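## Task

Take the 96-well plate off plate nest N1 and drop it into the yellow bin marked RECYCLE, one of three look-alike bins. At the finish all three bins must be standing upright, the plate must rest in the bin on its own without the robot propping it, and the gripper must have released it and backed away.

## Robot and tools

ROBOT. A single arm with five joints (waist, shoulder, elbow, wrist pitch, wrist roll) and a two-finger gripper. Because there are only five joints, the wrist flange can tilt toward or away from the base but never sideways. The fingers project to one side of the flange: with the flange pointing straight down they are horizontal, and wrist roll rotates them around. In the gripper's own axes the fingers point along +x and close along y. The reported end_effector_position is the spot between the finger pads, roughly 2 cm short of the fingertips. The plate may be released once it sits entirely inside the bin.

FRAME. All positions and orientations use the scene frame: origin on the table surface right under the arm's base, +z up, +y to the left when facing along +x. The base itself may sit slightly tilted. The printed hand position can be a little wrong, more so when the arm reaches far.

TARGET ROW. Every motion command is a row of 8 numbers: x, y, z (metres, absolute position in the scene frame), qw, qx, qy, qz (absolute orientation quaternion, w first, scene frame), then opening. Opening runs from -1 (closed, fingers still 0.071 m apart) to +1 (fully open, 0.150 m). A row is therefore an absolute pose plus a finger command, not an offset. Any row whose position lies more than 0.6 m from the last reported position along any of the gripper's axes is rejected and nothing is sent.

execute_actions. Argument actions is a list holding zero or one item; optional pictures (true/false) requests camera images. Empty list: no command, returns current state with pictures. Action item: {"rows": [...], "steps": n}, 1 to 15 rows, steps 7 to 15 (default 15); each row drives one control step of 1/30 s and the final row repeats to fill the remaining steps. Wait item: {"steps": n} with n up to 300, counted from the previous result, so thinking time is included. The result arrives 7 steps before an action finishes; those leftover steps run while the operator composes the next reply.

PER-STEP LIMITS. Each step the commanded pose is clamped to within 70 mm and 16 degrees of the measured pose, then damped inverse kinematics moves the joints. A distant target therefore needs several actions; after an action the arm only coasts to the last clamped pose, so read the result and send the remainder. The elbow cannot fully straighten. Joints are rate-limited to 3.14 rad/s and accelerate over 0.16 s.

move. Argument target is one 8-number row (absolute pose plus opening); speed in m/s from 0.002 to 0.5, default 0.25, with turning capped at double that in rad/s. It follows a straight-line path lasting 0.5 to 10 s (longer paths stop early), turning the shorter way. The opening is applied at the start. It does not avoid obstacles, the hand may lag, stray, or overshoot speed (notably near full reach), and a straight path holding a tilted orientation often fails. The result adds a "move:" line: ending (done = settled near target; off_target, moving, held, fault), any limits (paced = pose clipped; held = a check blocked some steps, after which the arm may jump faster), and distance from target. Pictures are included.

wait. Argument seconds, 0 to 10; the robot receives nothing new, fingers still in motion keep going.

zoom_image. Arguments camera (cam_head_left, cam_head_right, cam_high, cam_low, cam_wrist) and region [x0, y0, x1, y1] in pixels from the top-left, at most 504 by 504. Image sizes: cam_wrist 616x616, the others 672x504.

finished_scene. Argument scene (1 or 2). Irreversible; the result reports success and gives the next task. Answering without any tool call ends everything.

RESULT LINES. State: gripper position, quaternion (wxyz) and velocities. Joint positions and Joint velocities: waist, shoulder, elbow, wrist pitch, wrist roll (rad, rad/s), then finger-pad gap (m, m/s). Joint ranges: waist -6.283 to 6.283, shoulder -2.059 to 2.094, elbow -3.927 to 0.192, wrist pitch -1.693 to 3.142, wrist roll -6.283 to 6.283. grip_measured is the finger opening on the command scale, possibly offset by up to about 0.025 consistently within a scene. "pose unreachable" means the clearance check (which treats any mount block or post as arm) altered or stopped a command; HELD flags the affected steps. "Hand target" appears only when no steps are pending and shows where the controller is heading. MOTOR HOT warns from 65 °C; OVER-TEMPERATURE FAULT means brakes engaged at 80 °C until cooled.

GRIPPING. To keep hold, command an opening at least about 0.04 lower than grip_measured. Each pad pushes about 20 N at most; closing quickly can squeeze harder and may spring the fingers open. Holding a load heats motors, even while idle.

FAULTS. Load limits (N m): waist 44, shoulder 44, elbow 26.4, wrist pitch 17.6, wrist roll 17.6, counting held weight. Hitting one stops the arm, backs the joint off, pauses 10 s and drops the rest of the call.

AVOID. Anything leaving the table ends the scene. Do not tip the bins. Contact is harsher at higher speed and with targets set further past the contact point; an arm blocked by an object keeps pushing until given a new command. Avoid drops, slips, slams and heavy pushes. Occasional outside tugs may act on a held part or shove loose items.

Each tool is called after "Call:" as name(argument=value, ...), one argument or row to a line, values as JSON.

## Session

Call:
execute_actions(
  actions=[],
)

Scene clock: 0.00 s of 8400.00 s.
end_effector_position=(+0.1959, -0.4153, +0.1233) grip_measured=+1.00 end_effector_quat_wxyz=(+0.953, +0.224, +0.081, -0.185) end_effector_velocity=(-0.000, +0.000, -0.000) end_effector_angular_velocity=(+0.000, +0.000, -0.000)
Joint positions: [-1.397  0.431 -0.848  0.915 -1.027  0.15 ]
Joint velocities: [-0.  0.  0. -0.  0.  0.]
Hand target: +0.196, -0.415, +0.123; +0.953, +0.224, +0.081, -0.185

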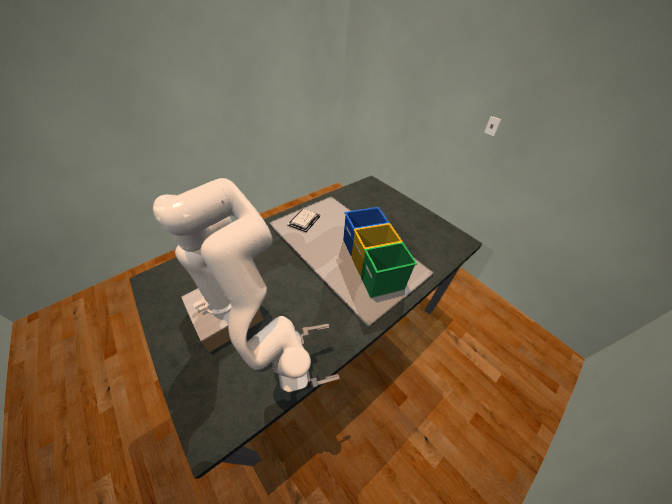

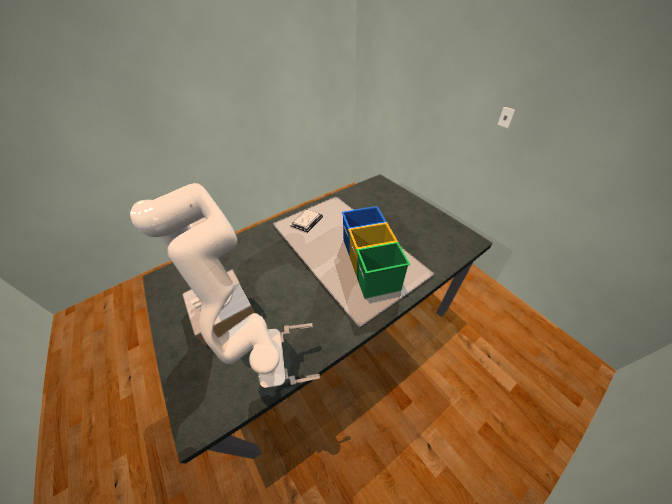

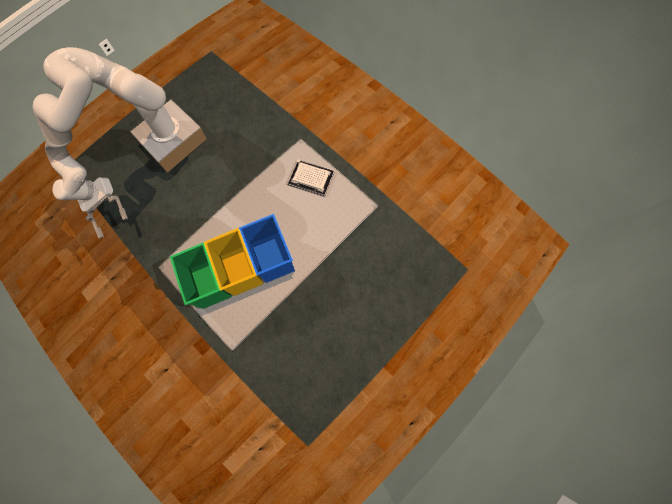

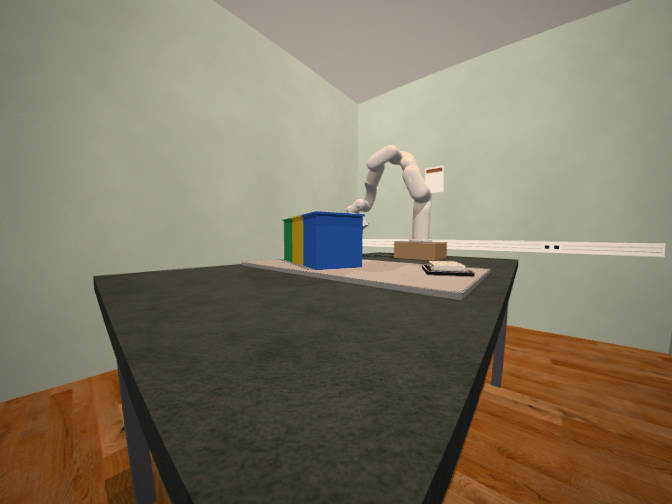

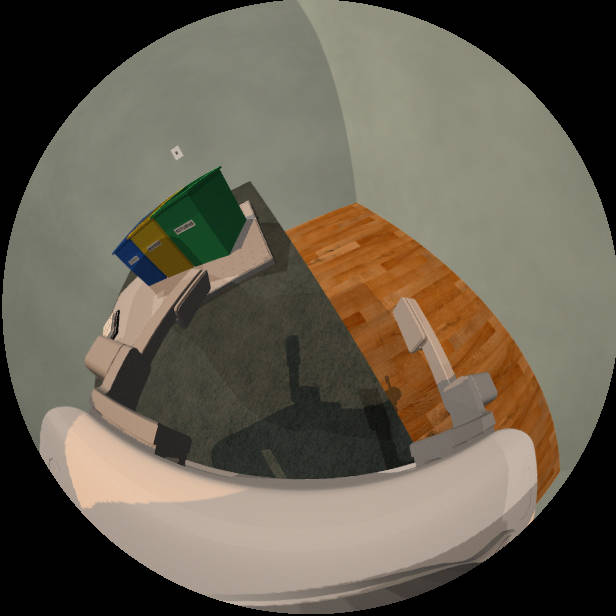

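Call:
move(
  target=[0.4,0.0,0.25,0.972,0,0,0.233,1],
  speed=0.35,
)

Call:
move(
  target=[0.57,0.21,0.1,0.972,0,0,0.233,0.5],
)

Scene clock: 2.40 s of 8400.00 s.
end_effector_position=(+0.3995, +0.0007, +0.2502) grip_measured=+1.00 end_effector_quat_wxyz=(+0.972, -0.006, +0.004, +0.233) end_effector_velocity=(+0.002, +0.001, +0.001) end_effector_angular_velocity=(-0.001, -0.005, +0.000)
Joint positions: [-0.239 -0.329 -0.214  0.553 -0.722  0.15 ]
Joint velocities: [ 0.004  0.004 -0.004 -0.005  0.004  0.   ]
Hand target: +0.400, +0.001, +0.250; +0.972, -0.006, +0.003, +0.233
Off the commanded pose: 0.001 m, 1 deg.
Kept back: nothing.
move: done; limits=paced

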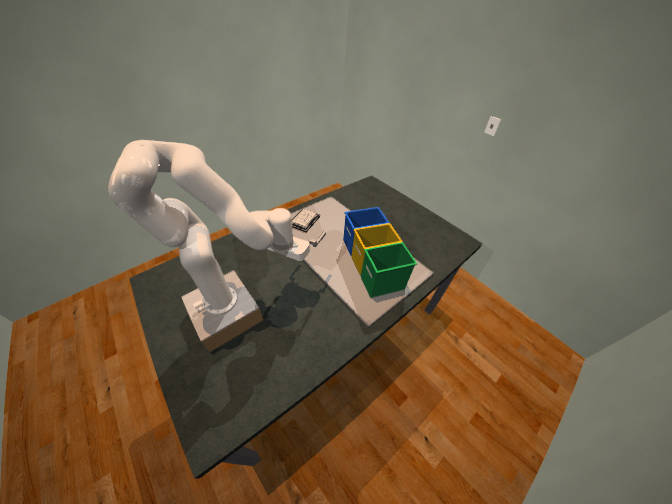

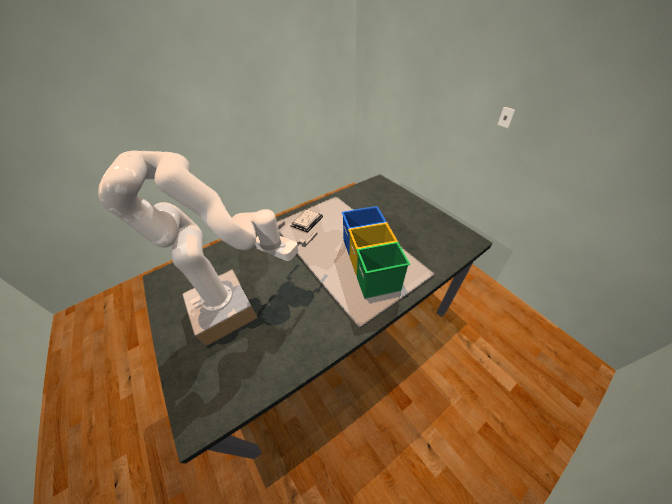

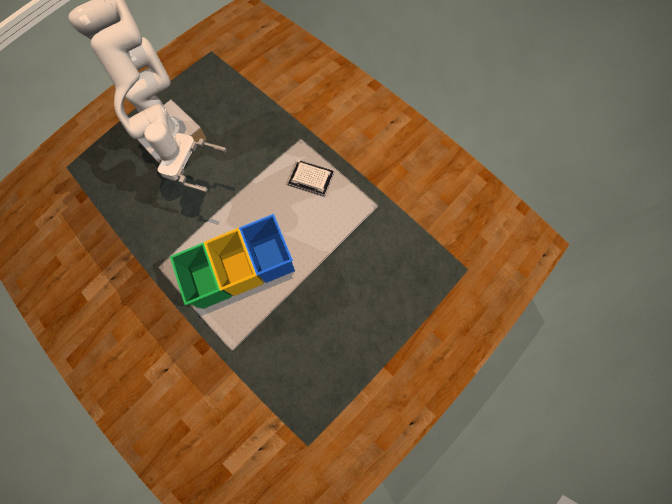

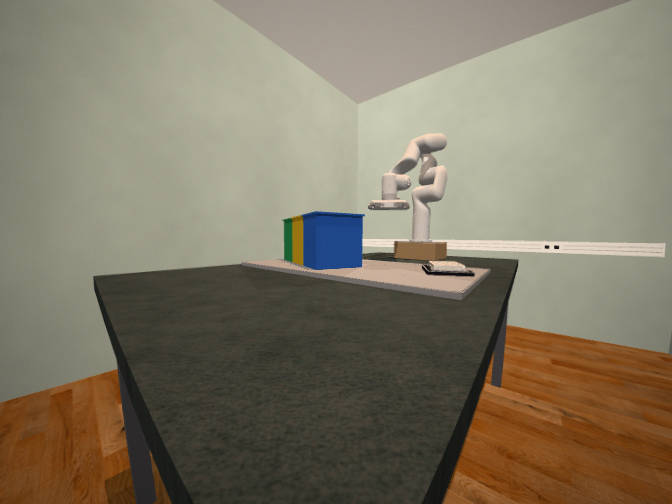

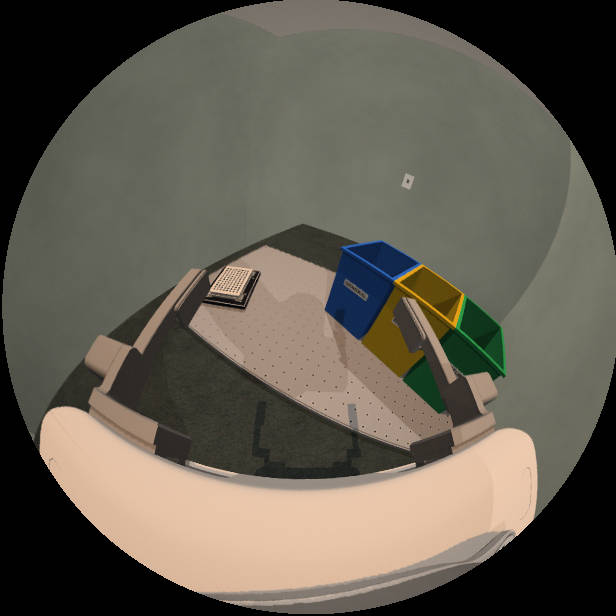

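Scene clock: 4.30 s of 8400.00 s.
end_effector_position=(+0.5694, +0.2106, +0.0996) grip_measured=+0.50 end_effector_quat_wxyz=(+0.972, -0.008, -0.001, +0.233) end_effector_velocity=(+0.001, +0.001, -0.001) end_effector_angular_velocity=(-0.000, +0.000, +0.001)
Joint positions: [ 0.33   0.66  -0.934  0.274 -0.154  0.13 ]
Joint velocities: [ 0.001  0.006 -0.007  0.001 -0.001  0.   ]
Hand target: +0.569, +0.211, +0.099; +0.972, -0.008, -0.001, +0.233
Off the commanded pose: 0.001 m, 1 deg.
Kept back: nothing.
move: done

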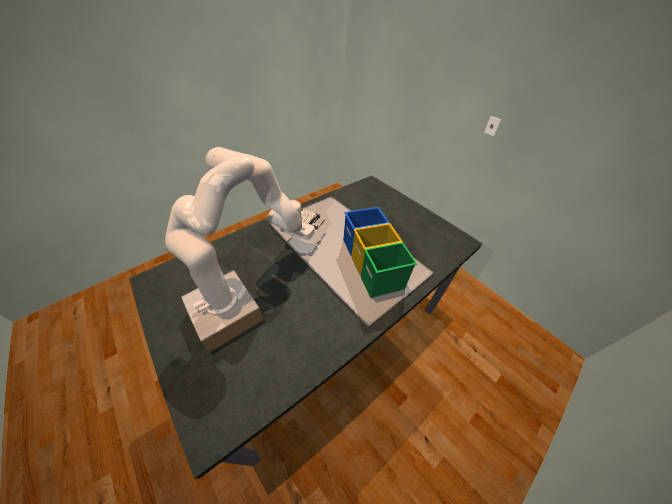

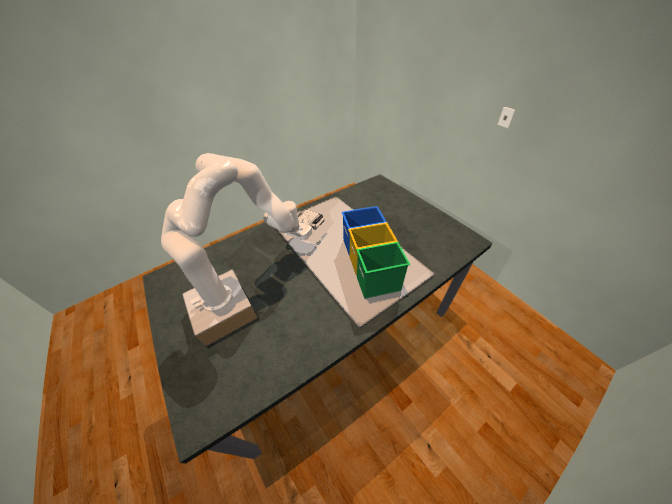

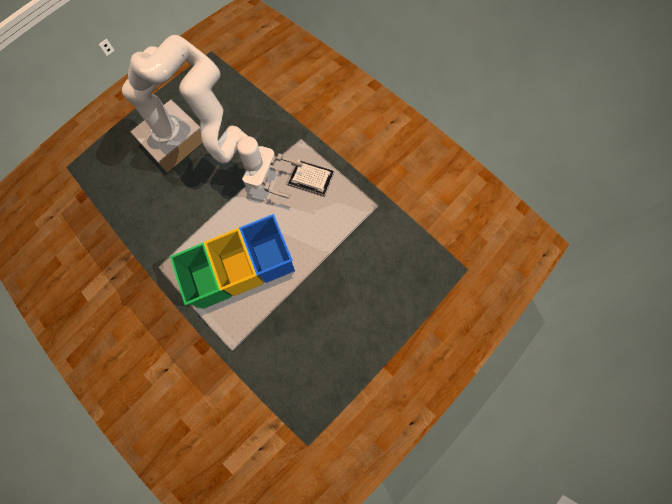

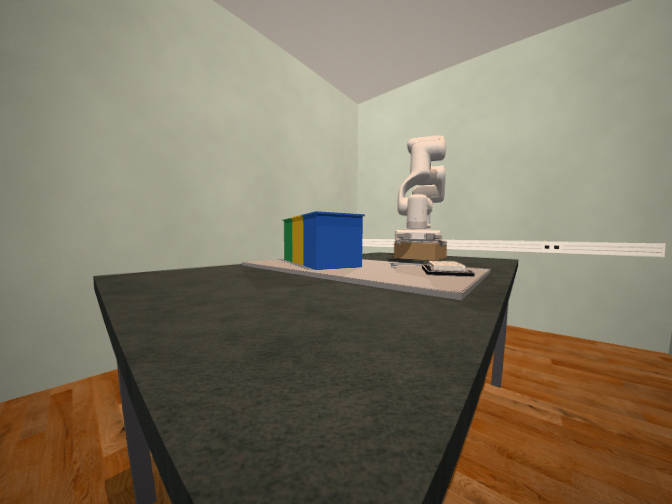

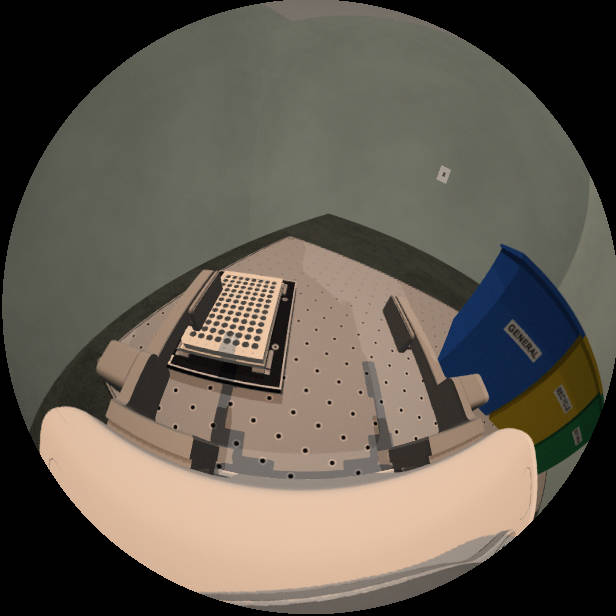

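Call:
move(
  target=[0.59,0.281,0.08,0.966,0,0,0.26,0.5],
  speed=0.1,
)

Scene clock: 5.73 s of 8400.00 s.
end_effector_position=(+0.5897, +0.2808, +0.0800) grip_measured=+0.50 end_effector_quat_wxyz=(+0.966, -0.008, -0.001, +0.260) end_effector_velocity=(+0.001, +0.001, -0.000) end_effector_angular_velocity=(+0.000, -0.001, -0.000)
Joint positions: [ 0.434  0.797 -1.14   0.342 -0.104  0.13 ]
Joint velocities: [ 0.001  0.004 -0.006  0.002  0.001  0.   ]
Hand target: +0.590, +0.281, +0.080; +0.966, -0.008, -0.001, +0.260
Off the commanded pose: 0.000 m, 1 deg.
Kept back: nothing.
move: done

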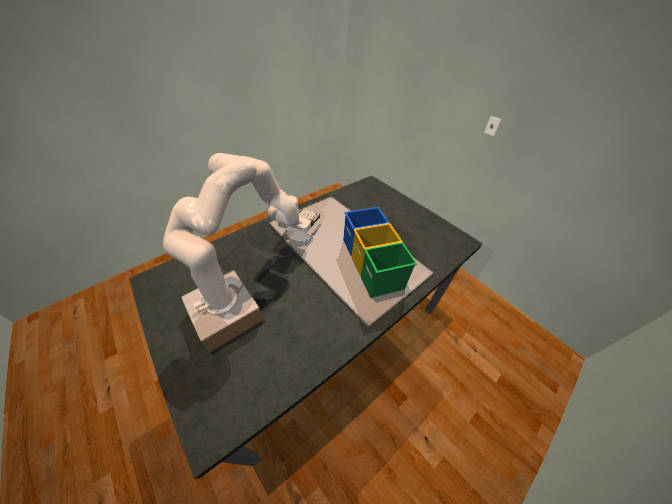

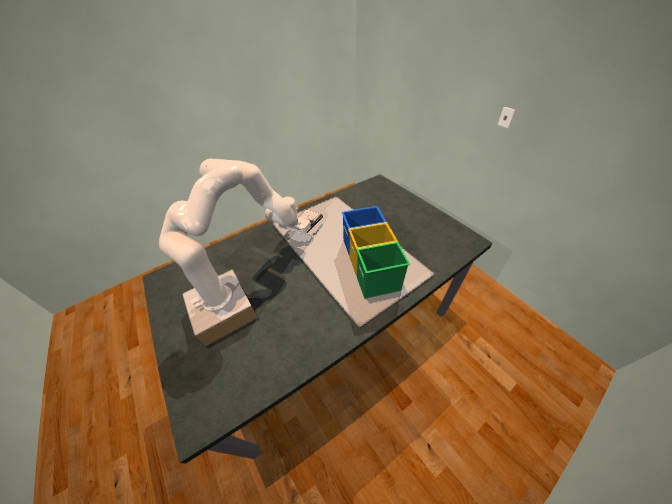

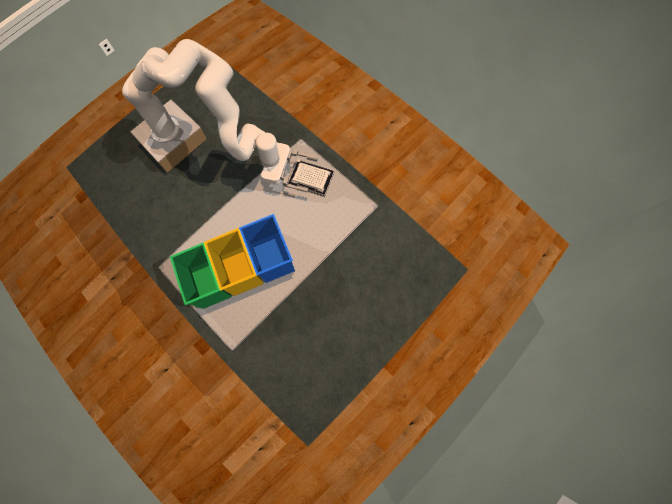

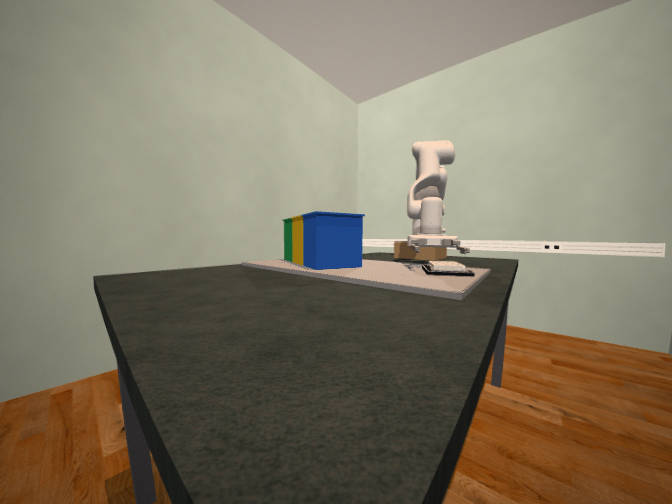

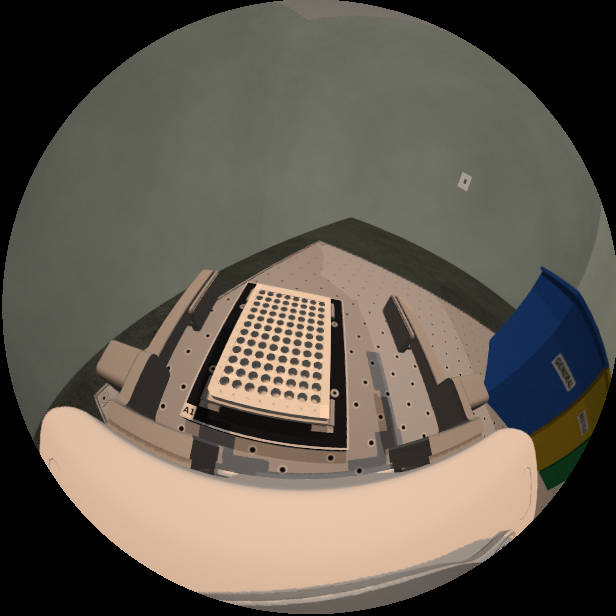

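Call:
move(
  target=[0.597,0.307,0.055,0.976,0,0,0.216,0.3],
  speed=0.05,
)

Scene clock: 7.23 s of 8400.00 s.
end_effector_position=(+0.5969, +0.3069, +0.0552) grip_measured=+0.30 end_effector_quat_wxyz=(+0.976, -0.007, -0.002, +0.216) end_effector_velocity=(+0.001, +0.001, -0.000) end_effector_angular_velocity=(+0.001, -0.002, -0.005)
Joint positions: [ 0.5    0.901 -1.251  0.347  0.051  0.122]
Joint velocities: [ 0.003  0.005 -0.008  0.     0.008  0.   ]
Hand target: +0.597, +0.307, +0.055; +0.976, -0.007, -0.002, +0.216
Off the commanded pose: 0.000 m, 1 deg.
Kept back: nothing.
move: done

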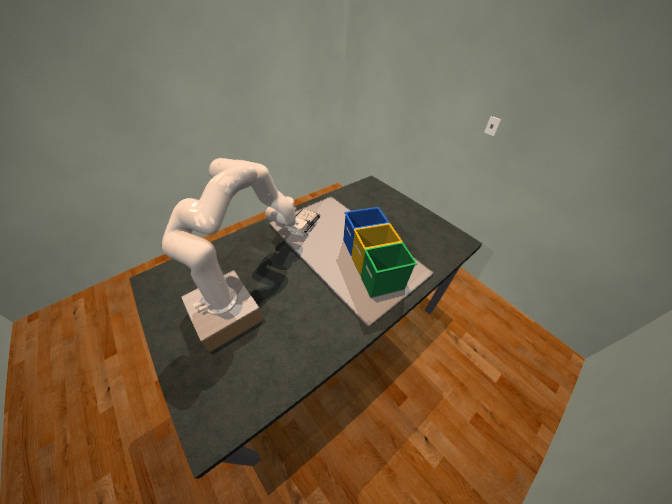

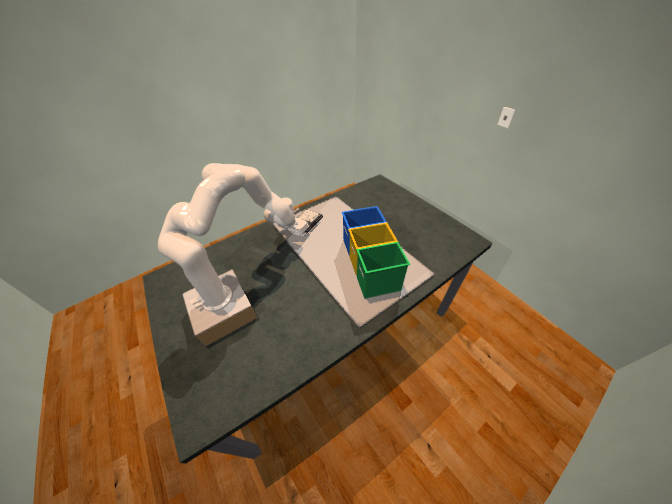

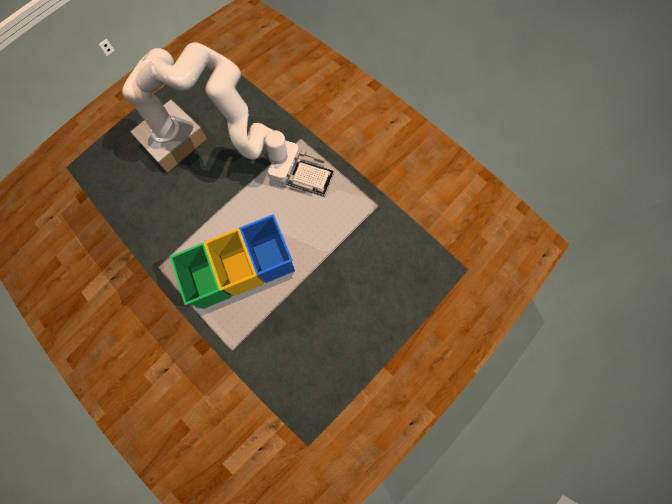

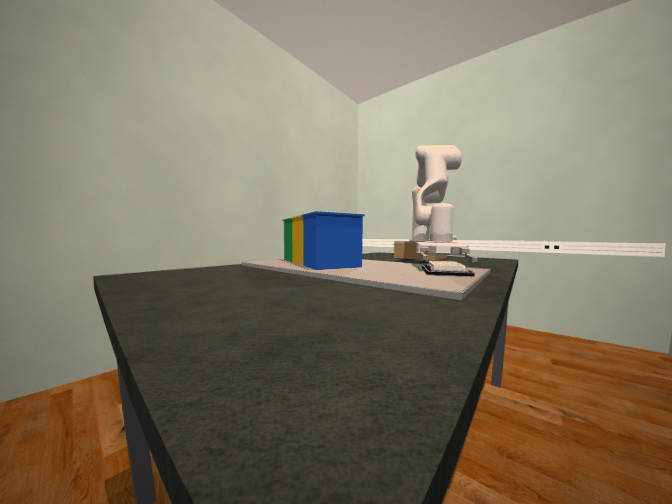

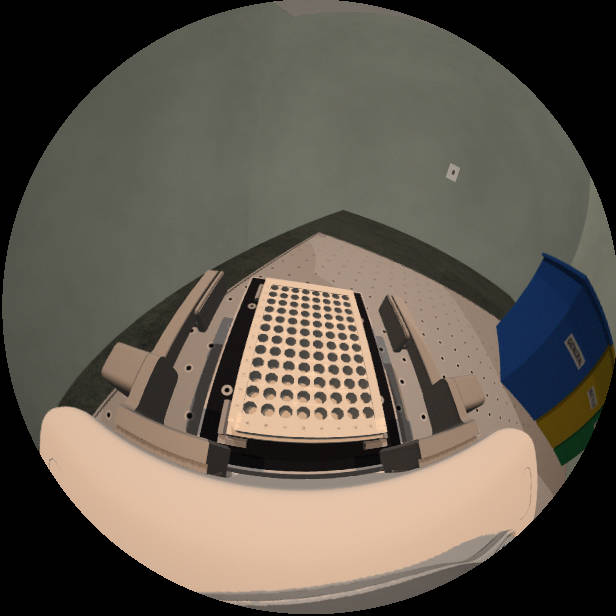

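Centred. Descend.

Call:
move(
  target=[0.6,0.3085,0.028,0.976,0,0,0.216,0.3],
  speed=0.025,
)

Scene clock: 8.80 s of 8400.00 s.
end_effector_position=(+0.6024, +0.3095, +0.0330) grip_measured=+0.30 end_effector_quat_wxyz=(+0.976, -0.006, -0.007, +0.215) end_effector_velocity=(+0.000, -0.000, -0.004) end_effector_angular_velocity=(-0.001, +0.002, -0.001)
Joint positions: [ 0.501  0.982 -1.314  0.32   0.054  0.122]
Joint velocities: [-0.     0.01  -0.007 -0.001  0.    -0.   ]
Hand target: +0.600, +0.308, +0.028; +0.976, -0.007, -0.002, +0.216
Off the commanded pose: 0.006 m, 1 deg.
Kept back: nothing.
move: off_target

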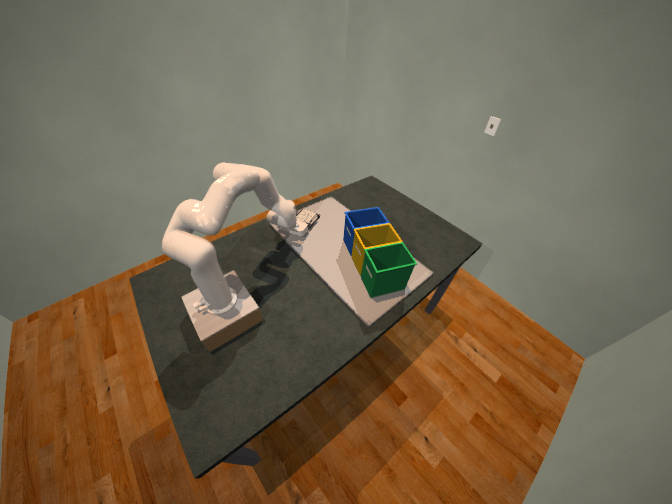

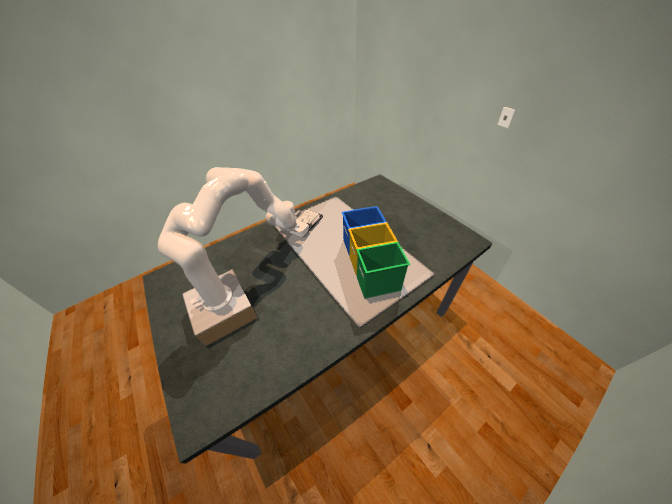

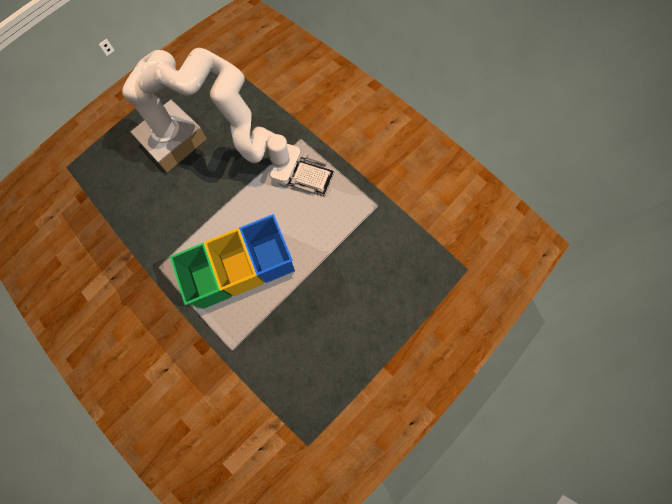

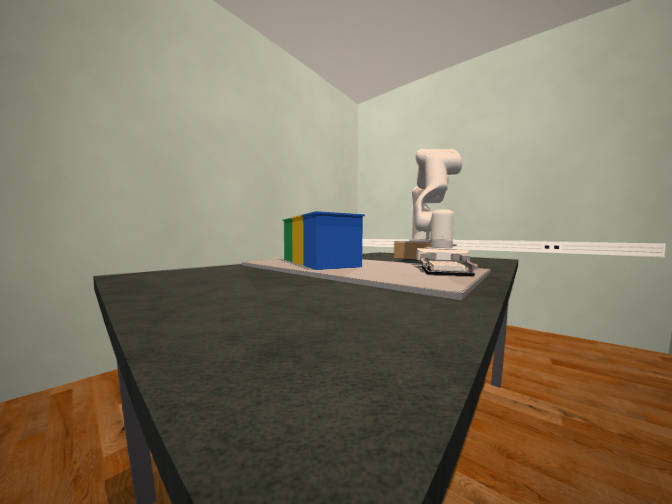

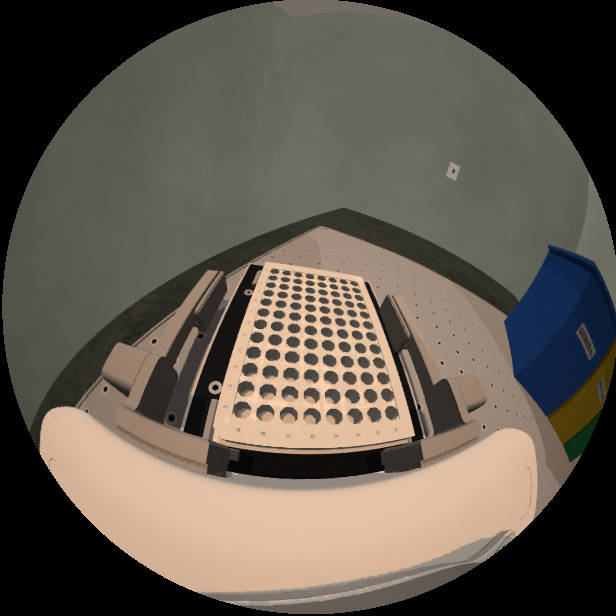

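Call:
move(
  target=[0.601,0.309,0.034,0.976,0,0,0.216,-1],
  speed=0.02,
)

Call:
move(
  target=[0.56,0.27,0.26,0.976,0,0,0.216,-1],
  speed=0.08,
)

Scene clock: 9.77 s of 8400.00 s.
end_effector_position=(+0.6004, +0.3112, +0.0337) grip_measured=-0.20 end_effector_quat_wxyz=(+0.976, -0.007, -0.002, +0.218) end_effector_velocity=(+0.000, -0.002, +0.002) end_effector_angular_velocity=(-0.002, +0.003, -0.004)
Joint positions: [ 0.504  0.974 -1.31   0.333  0.051  0.103]
Joint velocities: [-0.002 -0.008  0.006  0.006  0.001  0.   ]
Hand target: +0.601, +0.309, +0.034; +0.976, -0.007, -0.002, +0.216
Off the commanded pose: 0.002 m, 1 deg.
Kept back: nothing.
move: done

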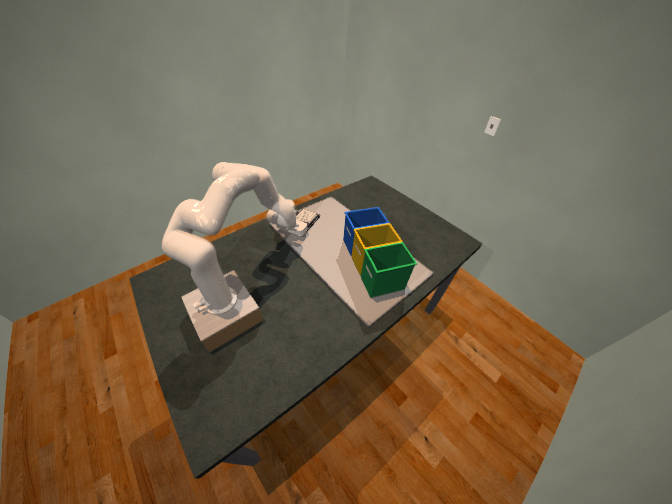

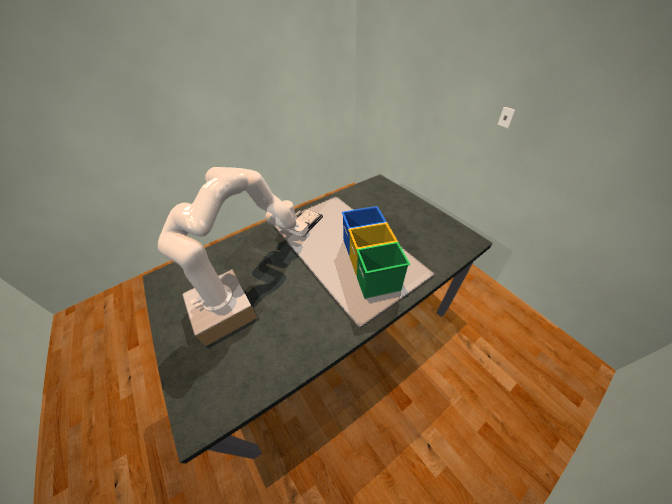

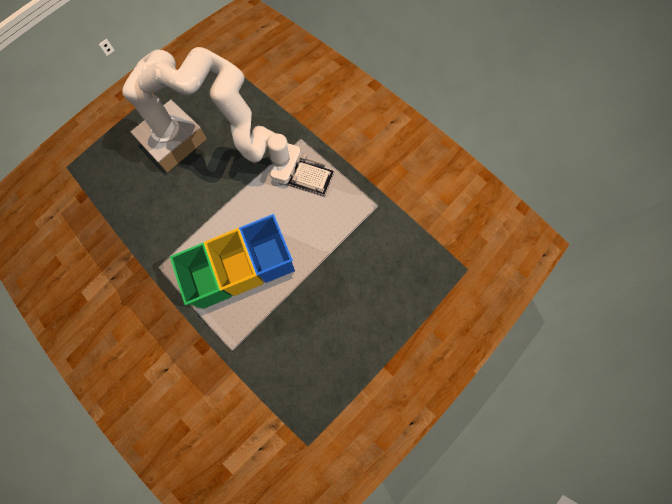

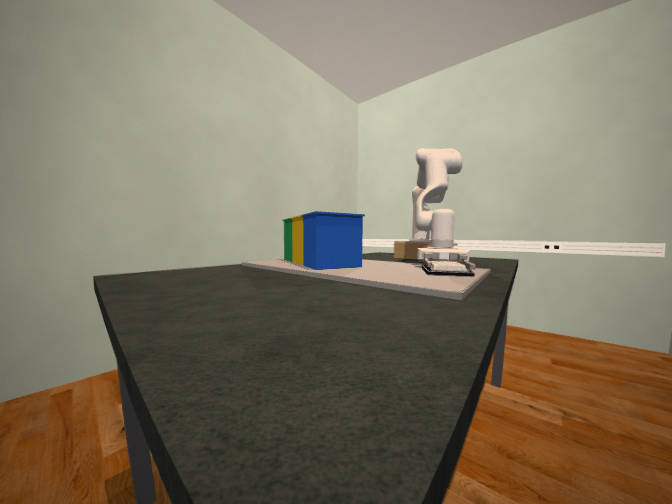

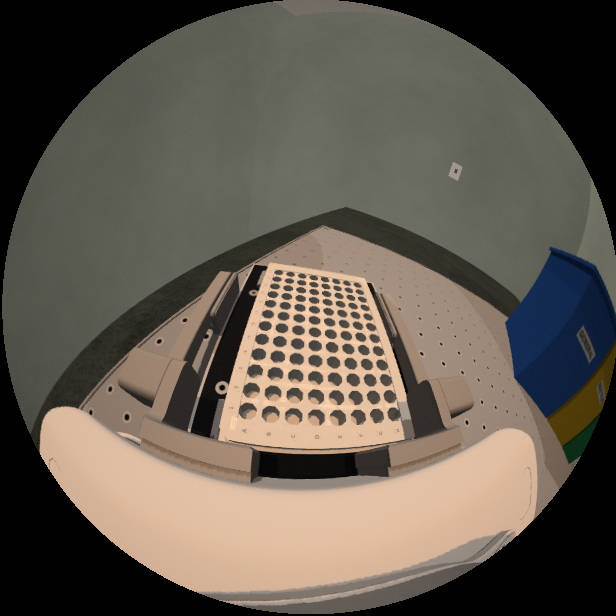

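Scene clock: 13.07 s of 8400.00 s.
end_effector_position=(+0.5602, +0.2700, +0.2598) grip_measured=-0.63 end_effector_quat_wxyz=(+0.976, -0.008, -0.001, +0.216) end_effector_velocity=(-0.000, -0.001, +0.001) end_effector_angular_velocity=(-0.001, +0.002, -0.001)
Joint positions: [ 0.461  0.249 -0.926  0.675  0.012  0.086]
Joint velocities: [-0.002 -0.006  0.002  0.007 -0.     0.   ]
Hand target: +0.560, +0.270, +0.260; +0.976, -0.008, -0.002, +0.216
Off the commanded pose: 0.000 m, 1 deg.
Kept back: nothing.
move: done

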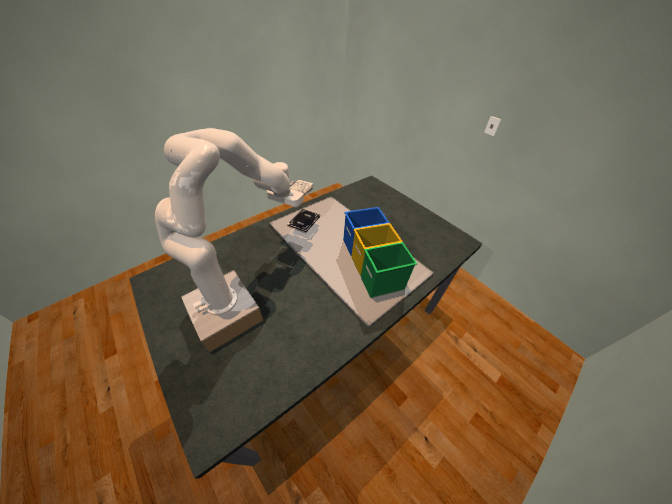

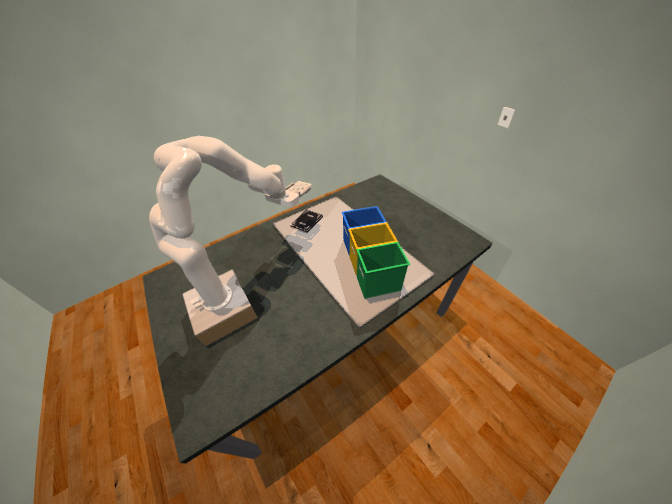

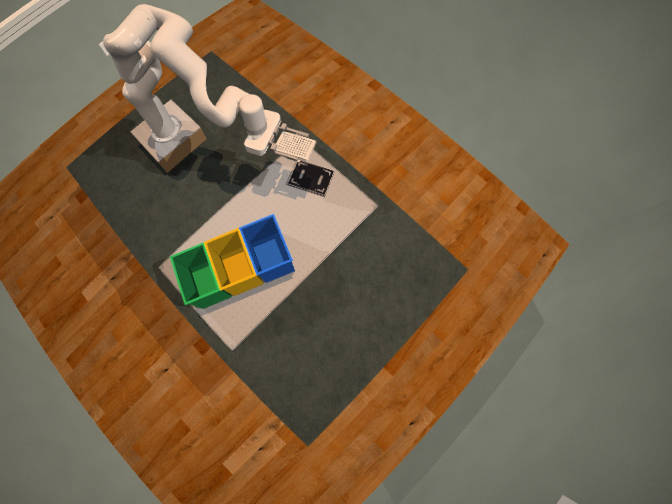

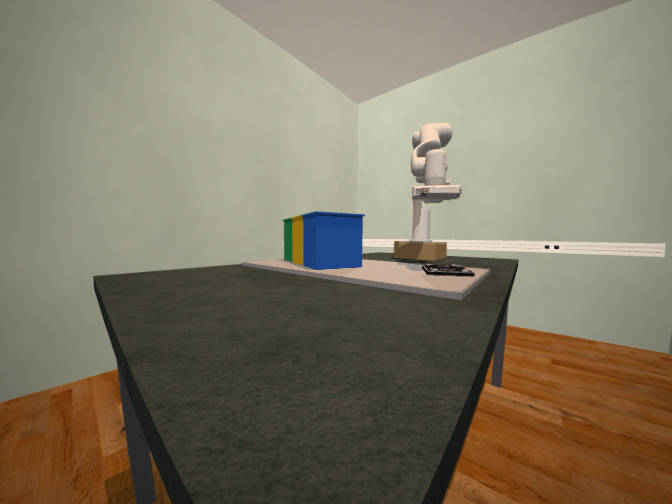

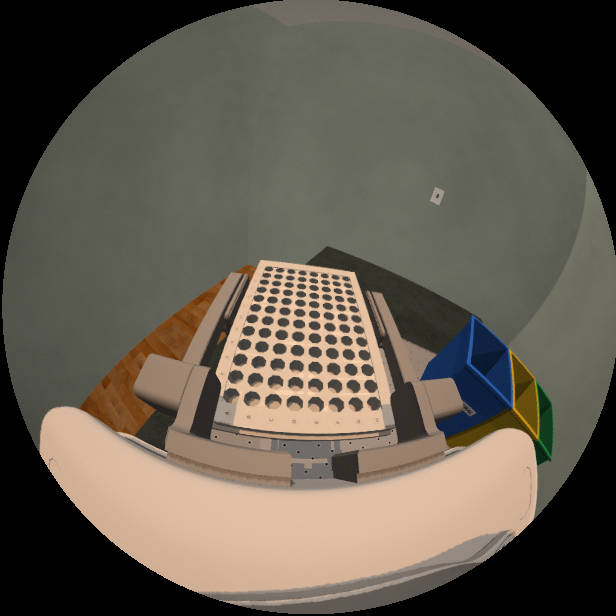

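Call:
move(
  target=[0.705,-0.157,0.235,0.988,0,0,-0.156,-1],
  speed=0.1,
)

Scene clock: 21.27 s of 8400.00 s.
end_effector_position=(+0.7058, -0.1569, +0.2349) grip_measured=-0.63 end_effector_quat_wxyz=(+0.988, -0.007, +0.000, -0.156) end_effector_velocity=(+0.001, -0.001, +0.000) end_effector_angular_velocity=(-0.000, -0.000, -0.002)
Joint positions: [-0.185  0.606 -1.384  0.786  0.115  0.086]
Joint velocities: [-0.001  0.005 -0.008  0.004  0.001  0.   ]
Hand target: +0.706, -0.157, +0.235; +0.988, -0.007, +0.000, -0.156
Off the commanded pose: 0.001 m, 1 deg.
Kept back: nothing.
move: done

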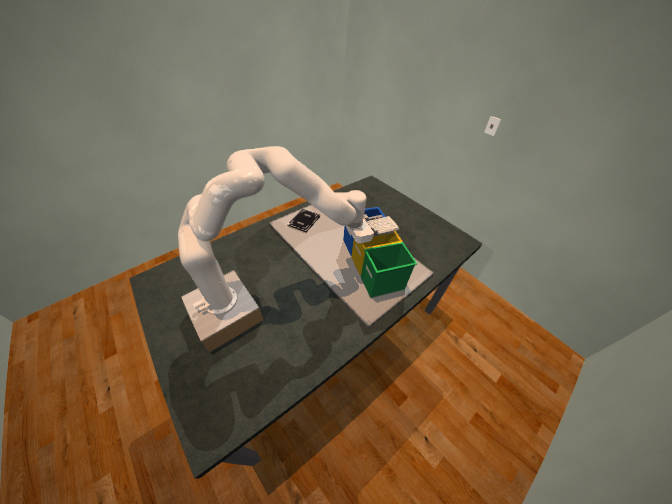

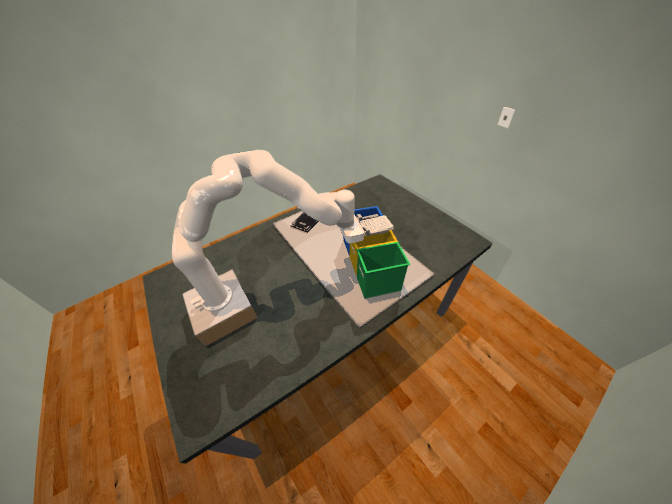

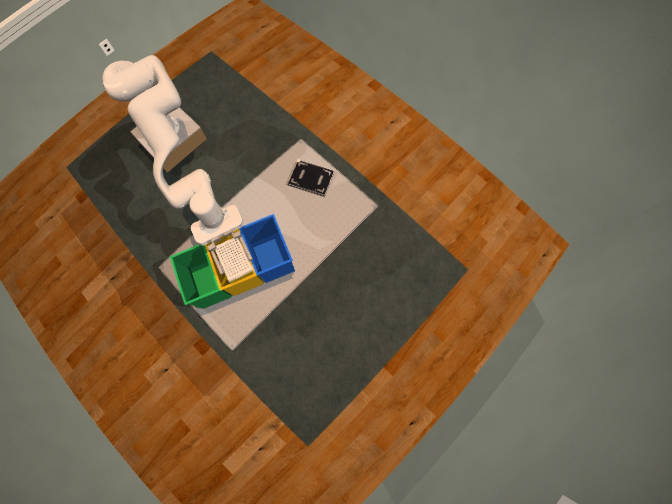

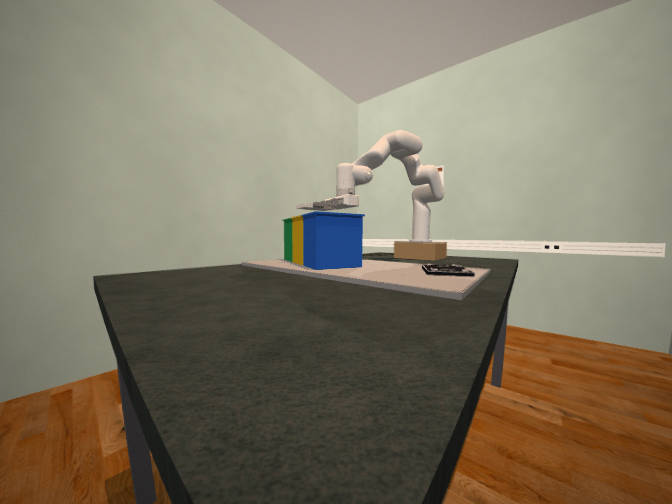

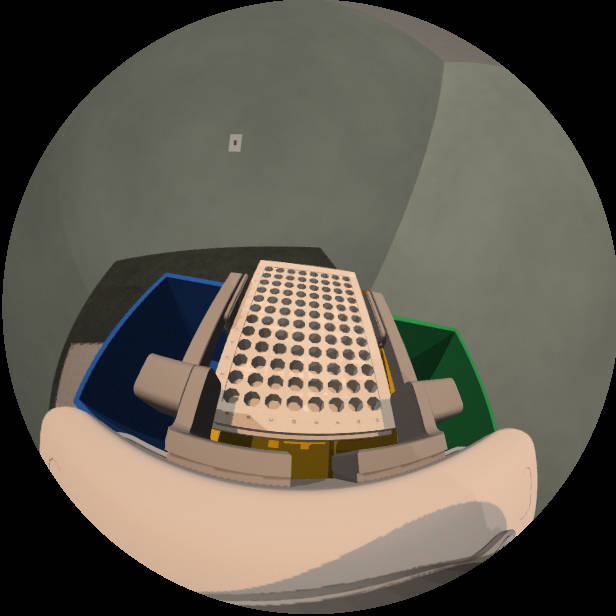

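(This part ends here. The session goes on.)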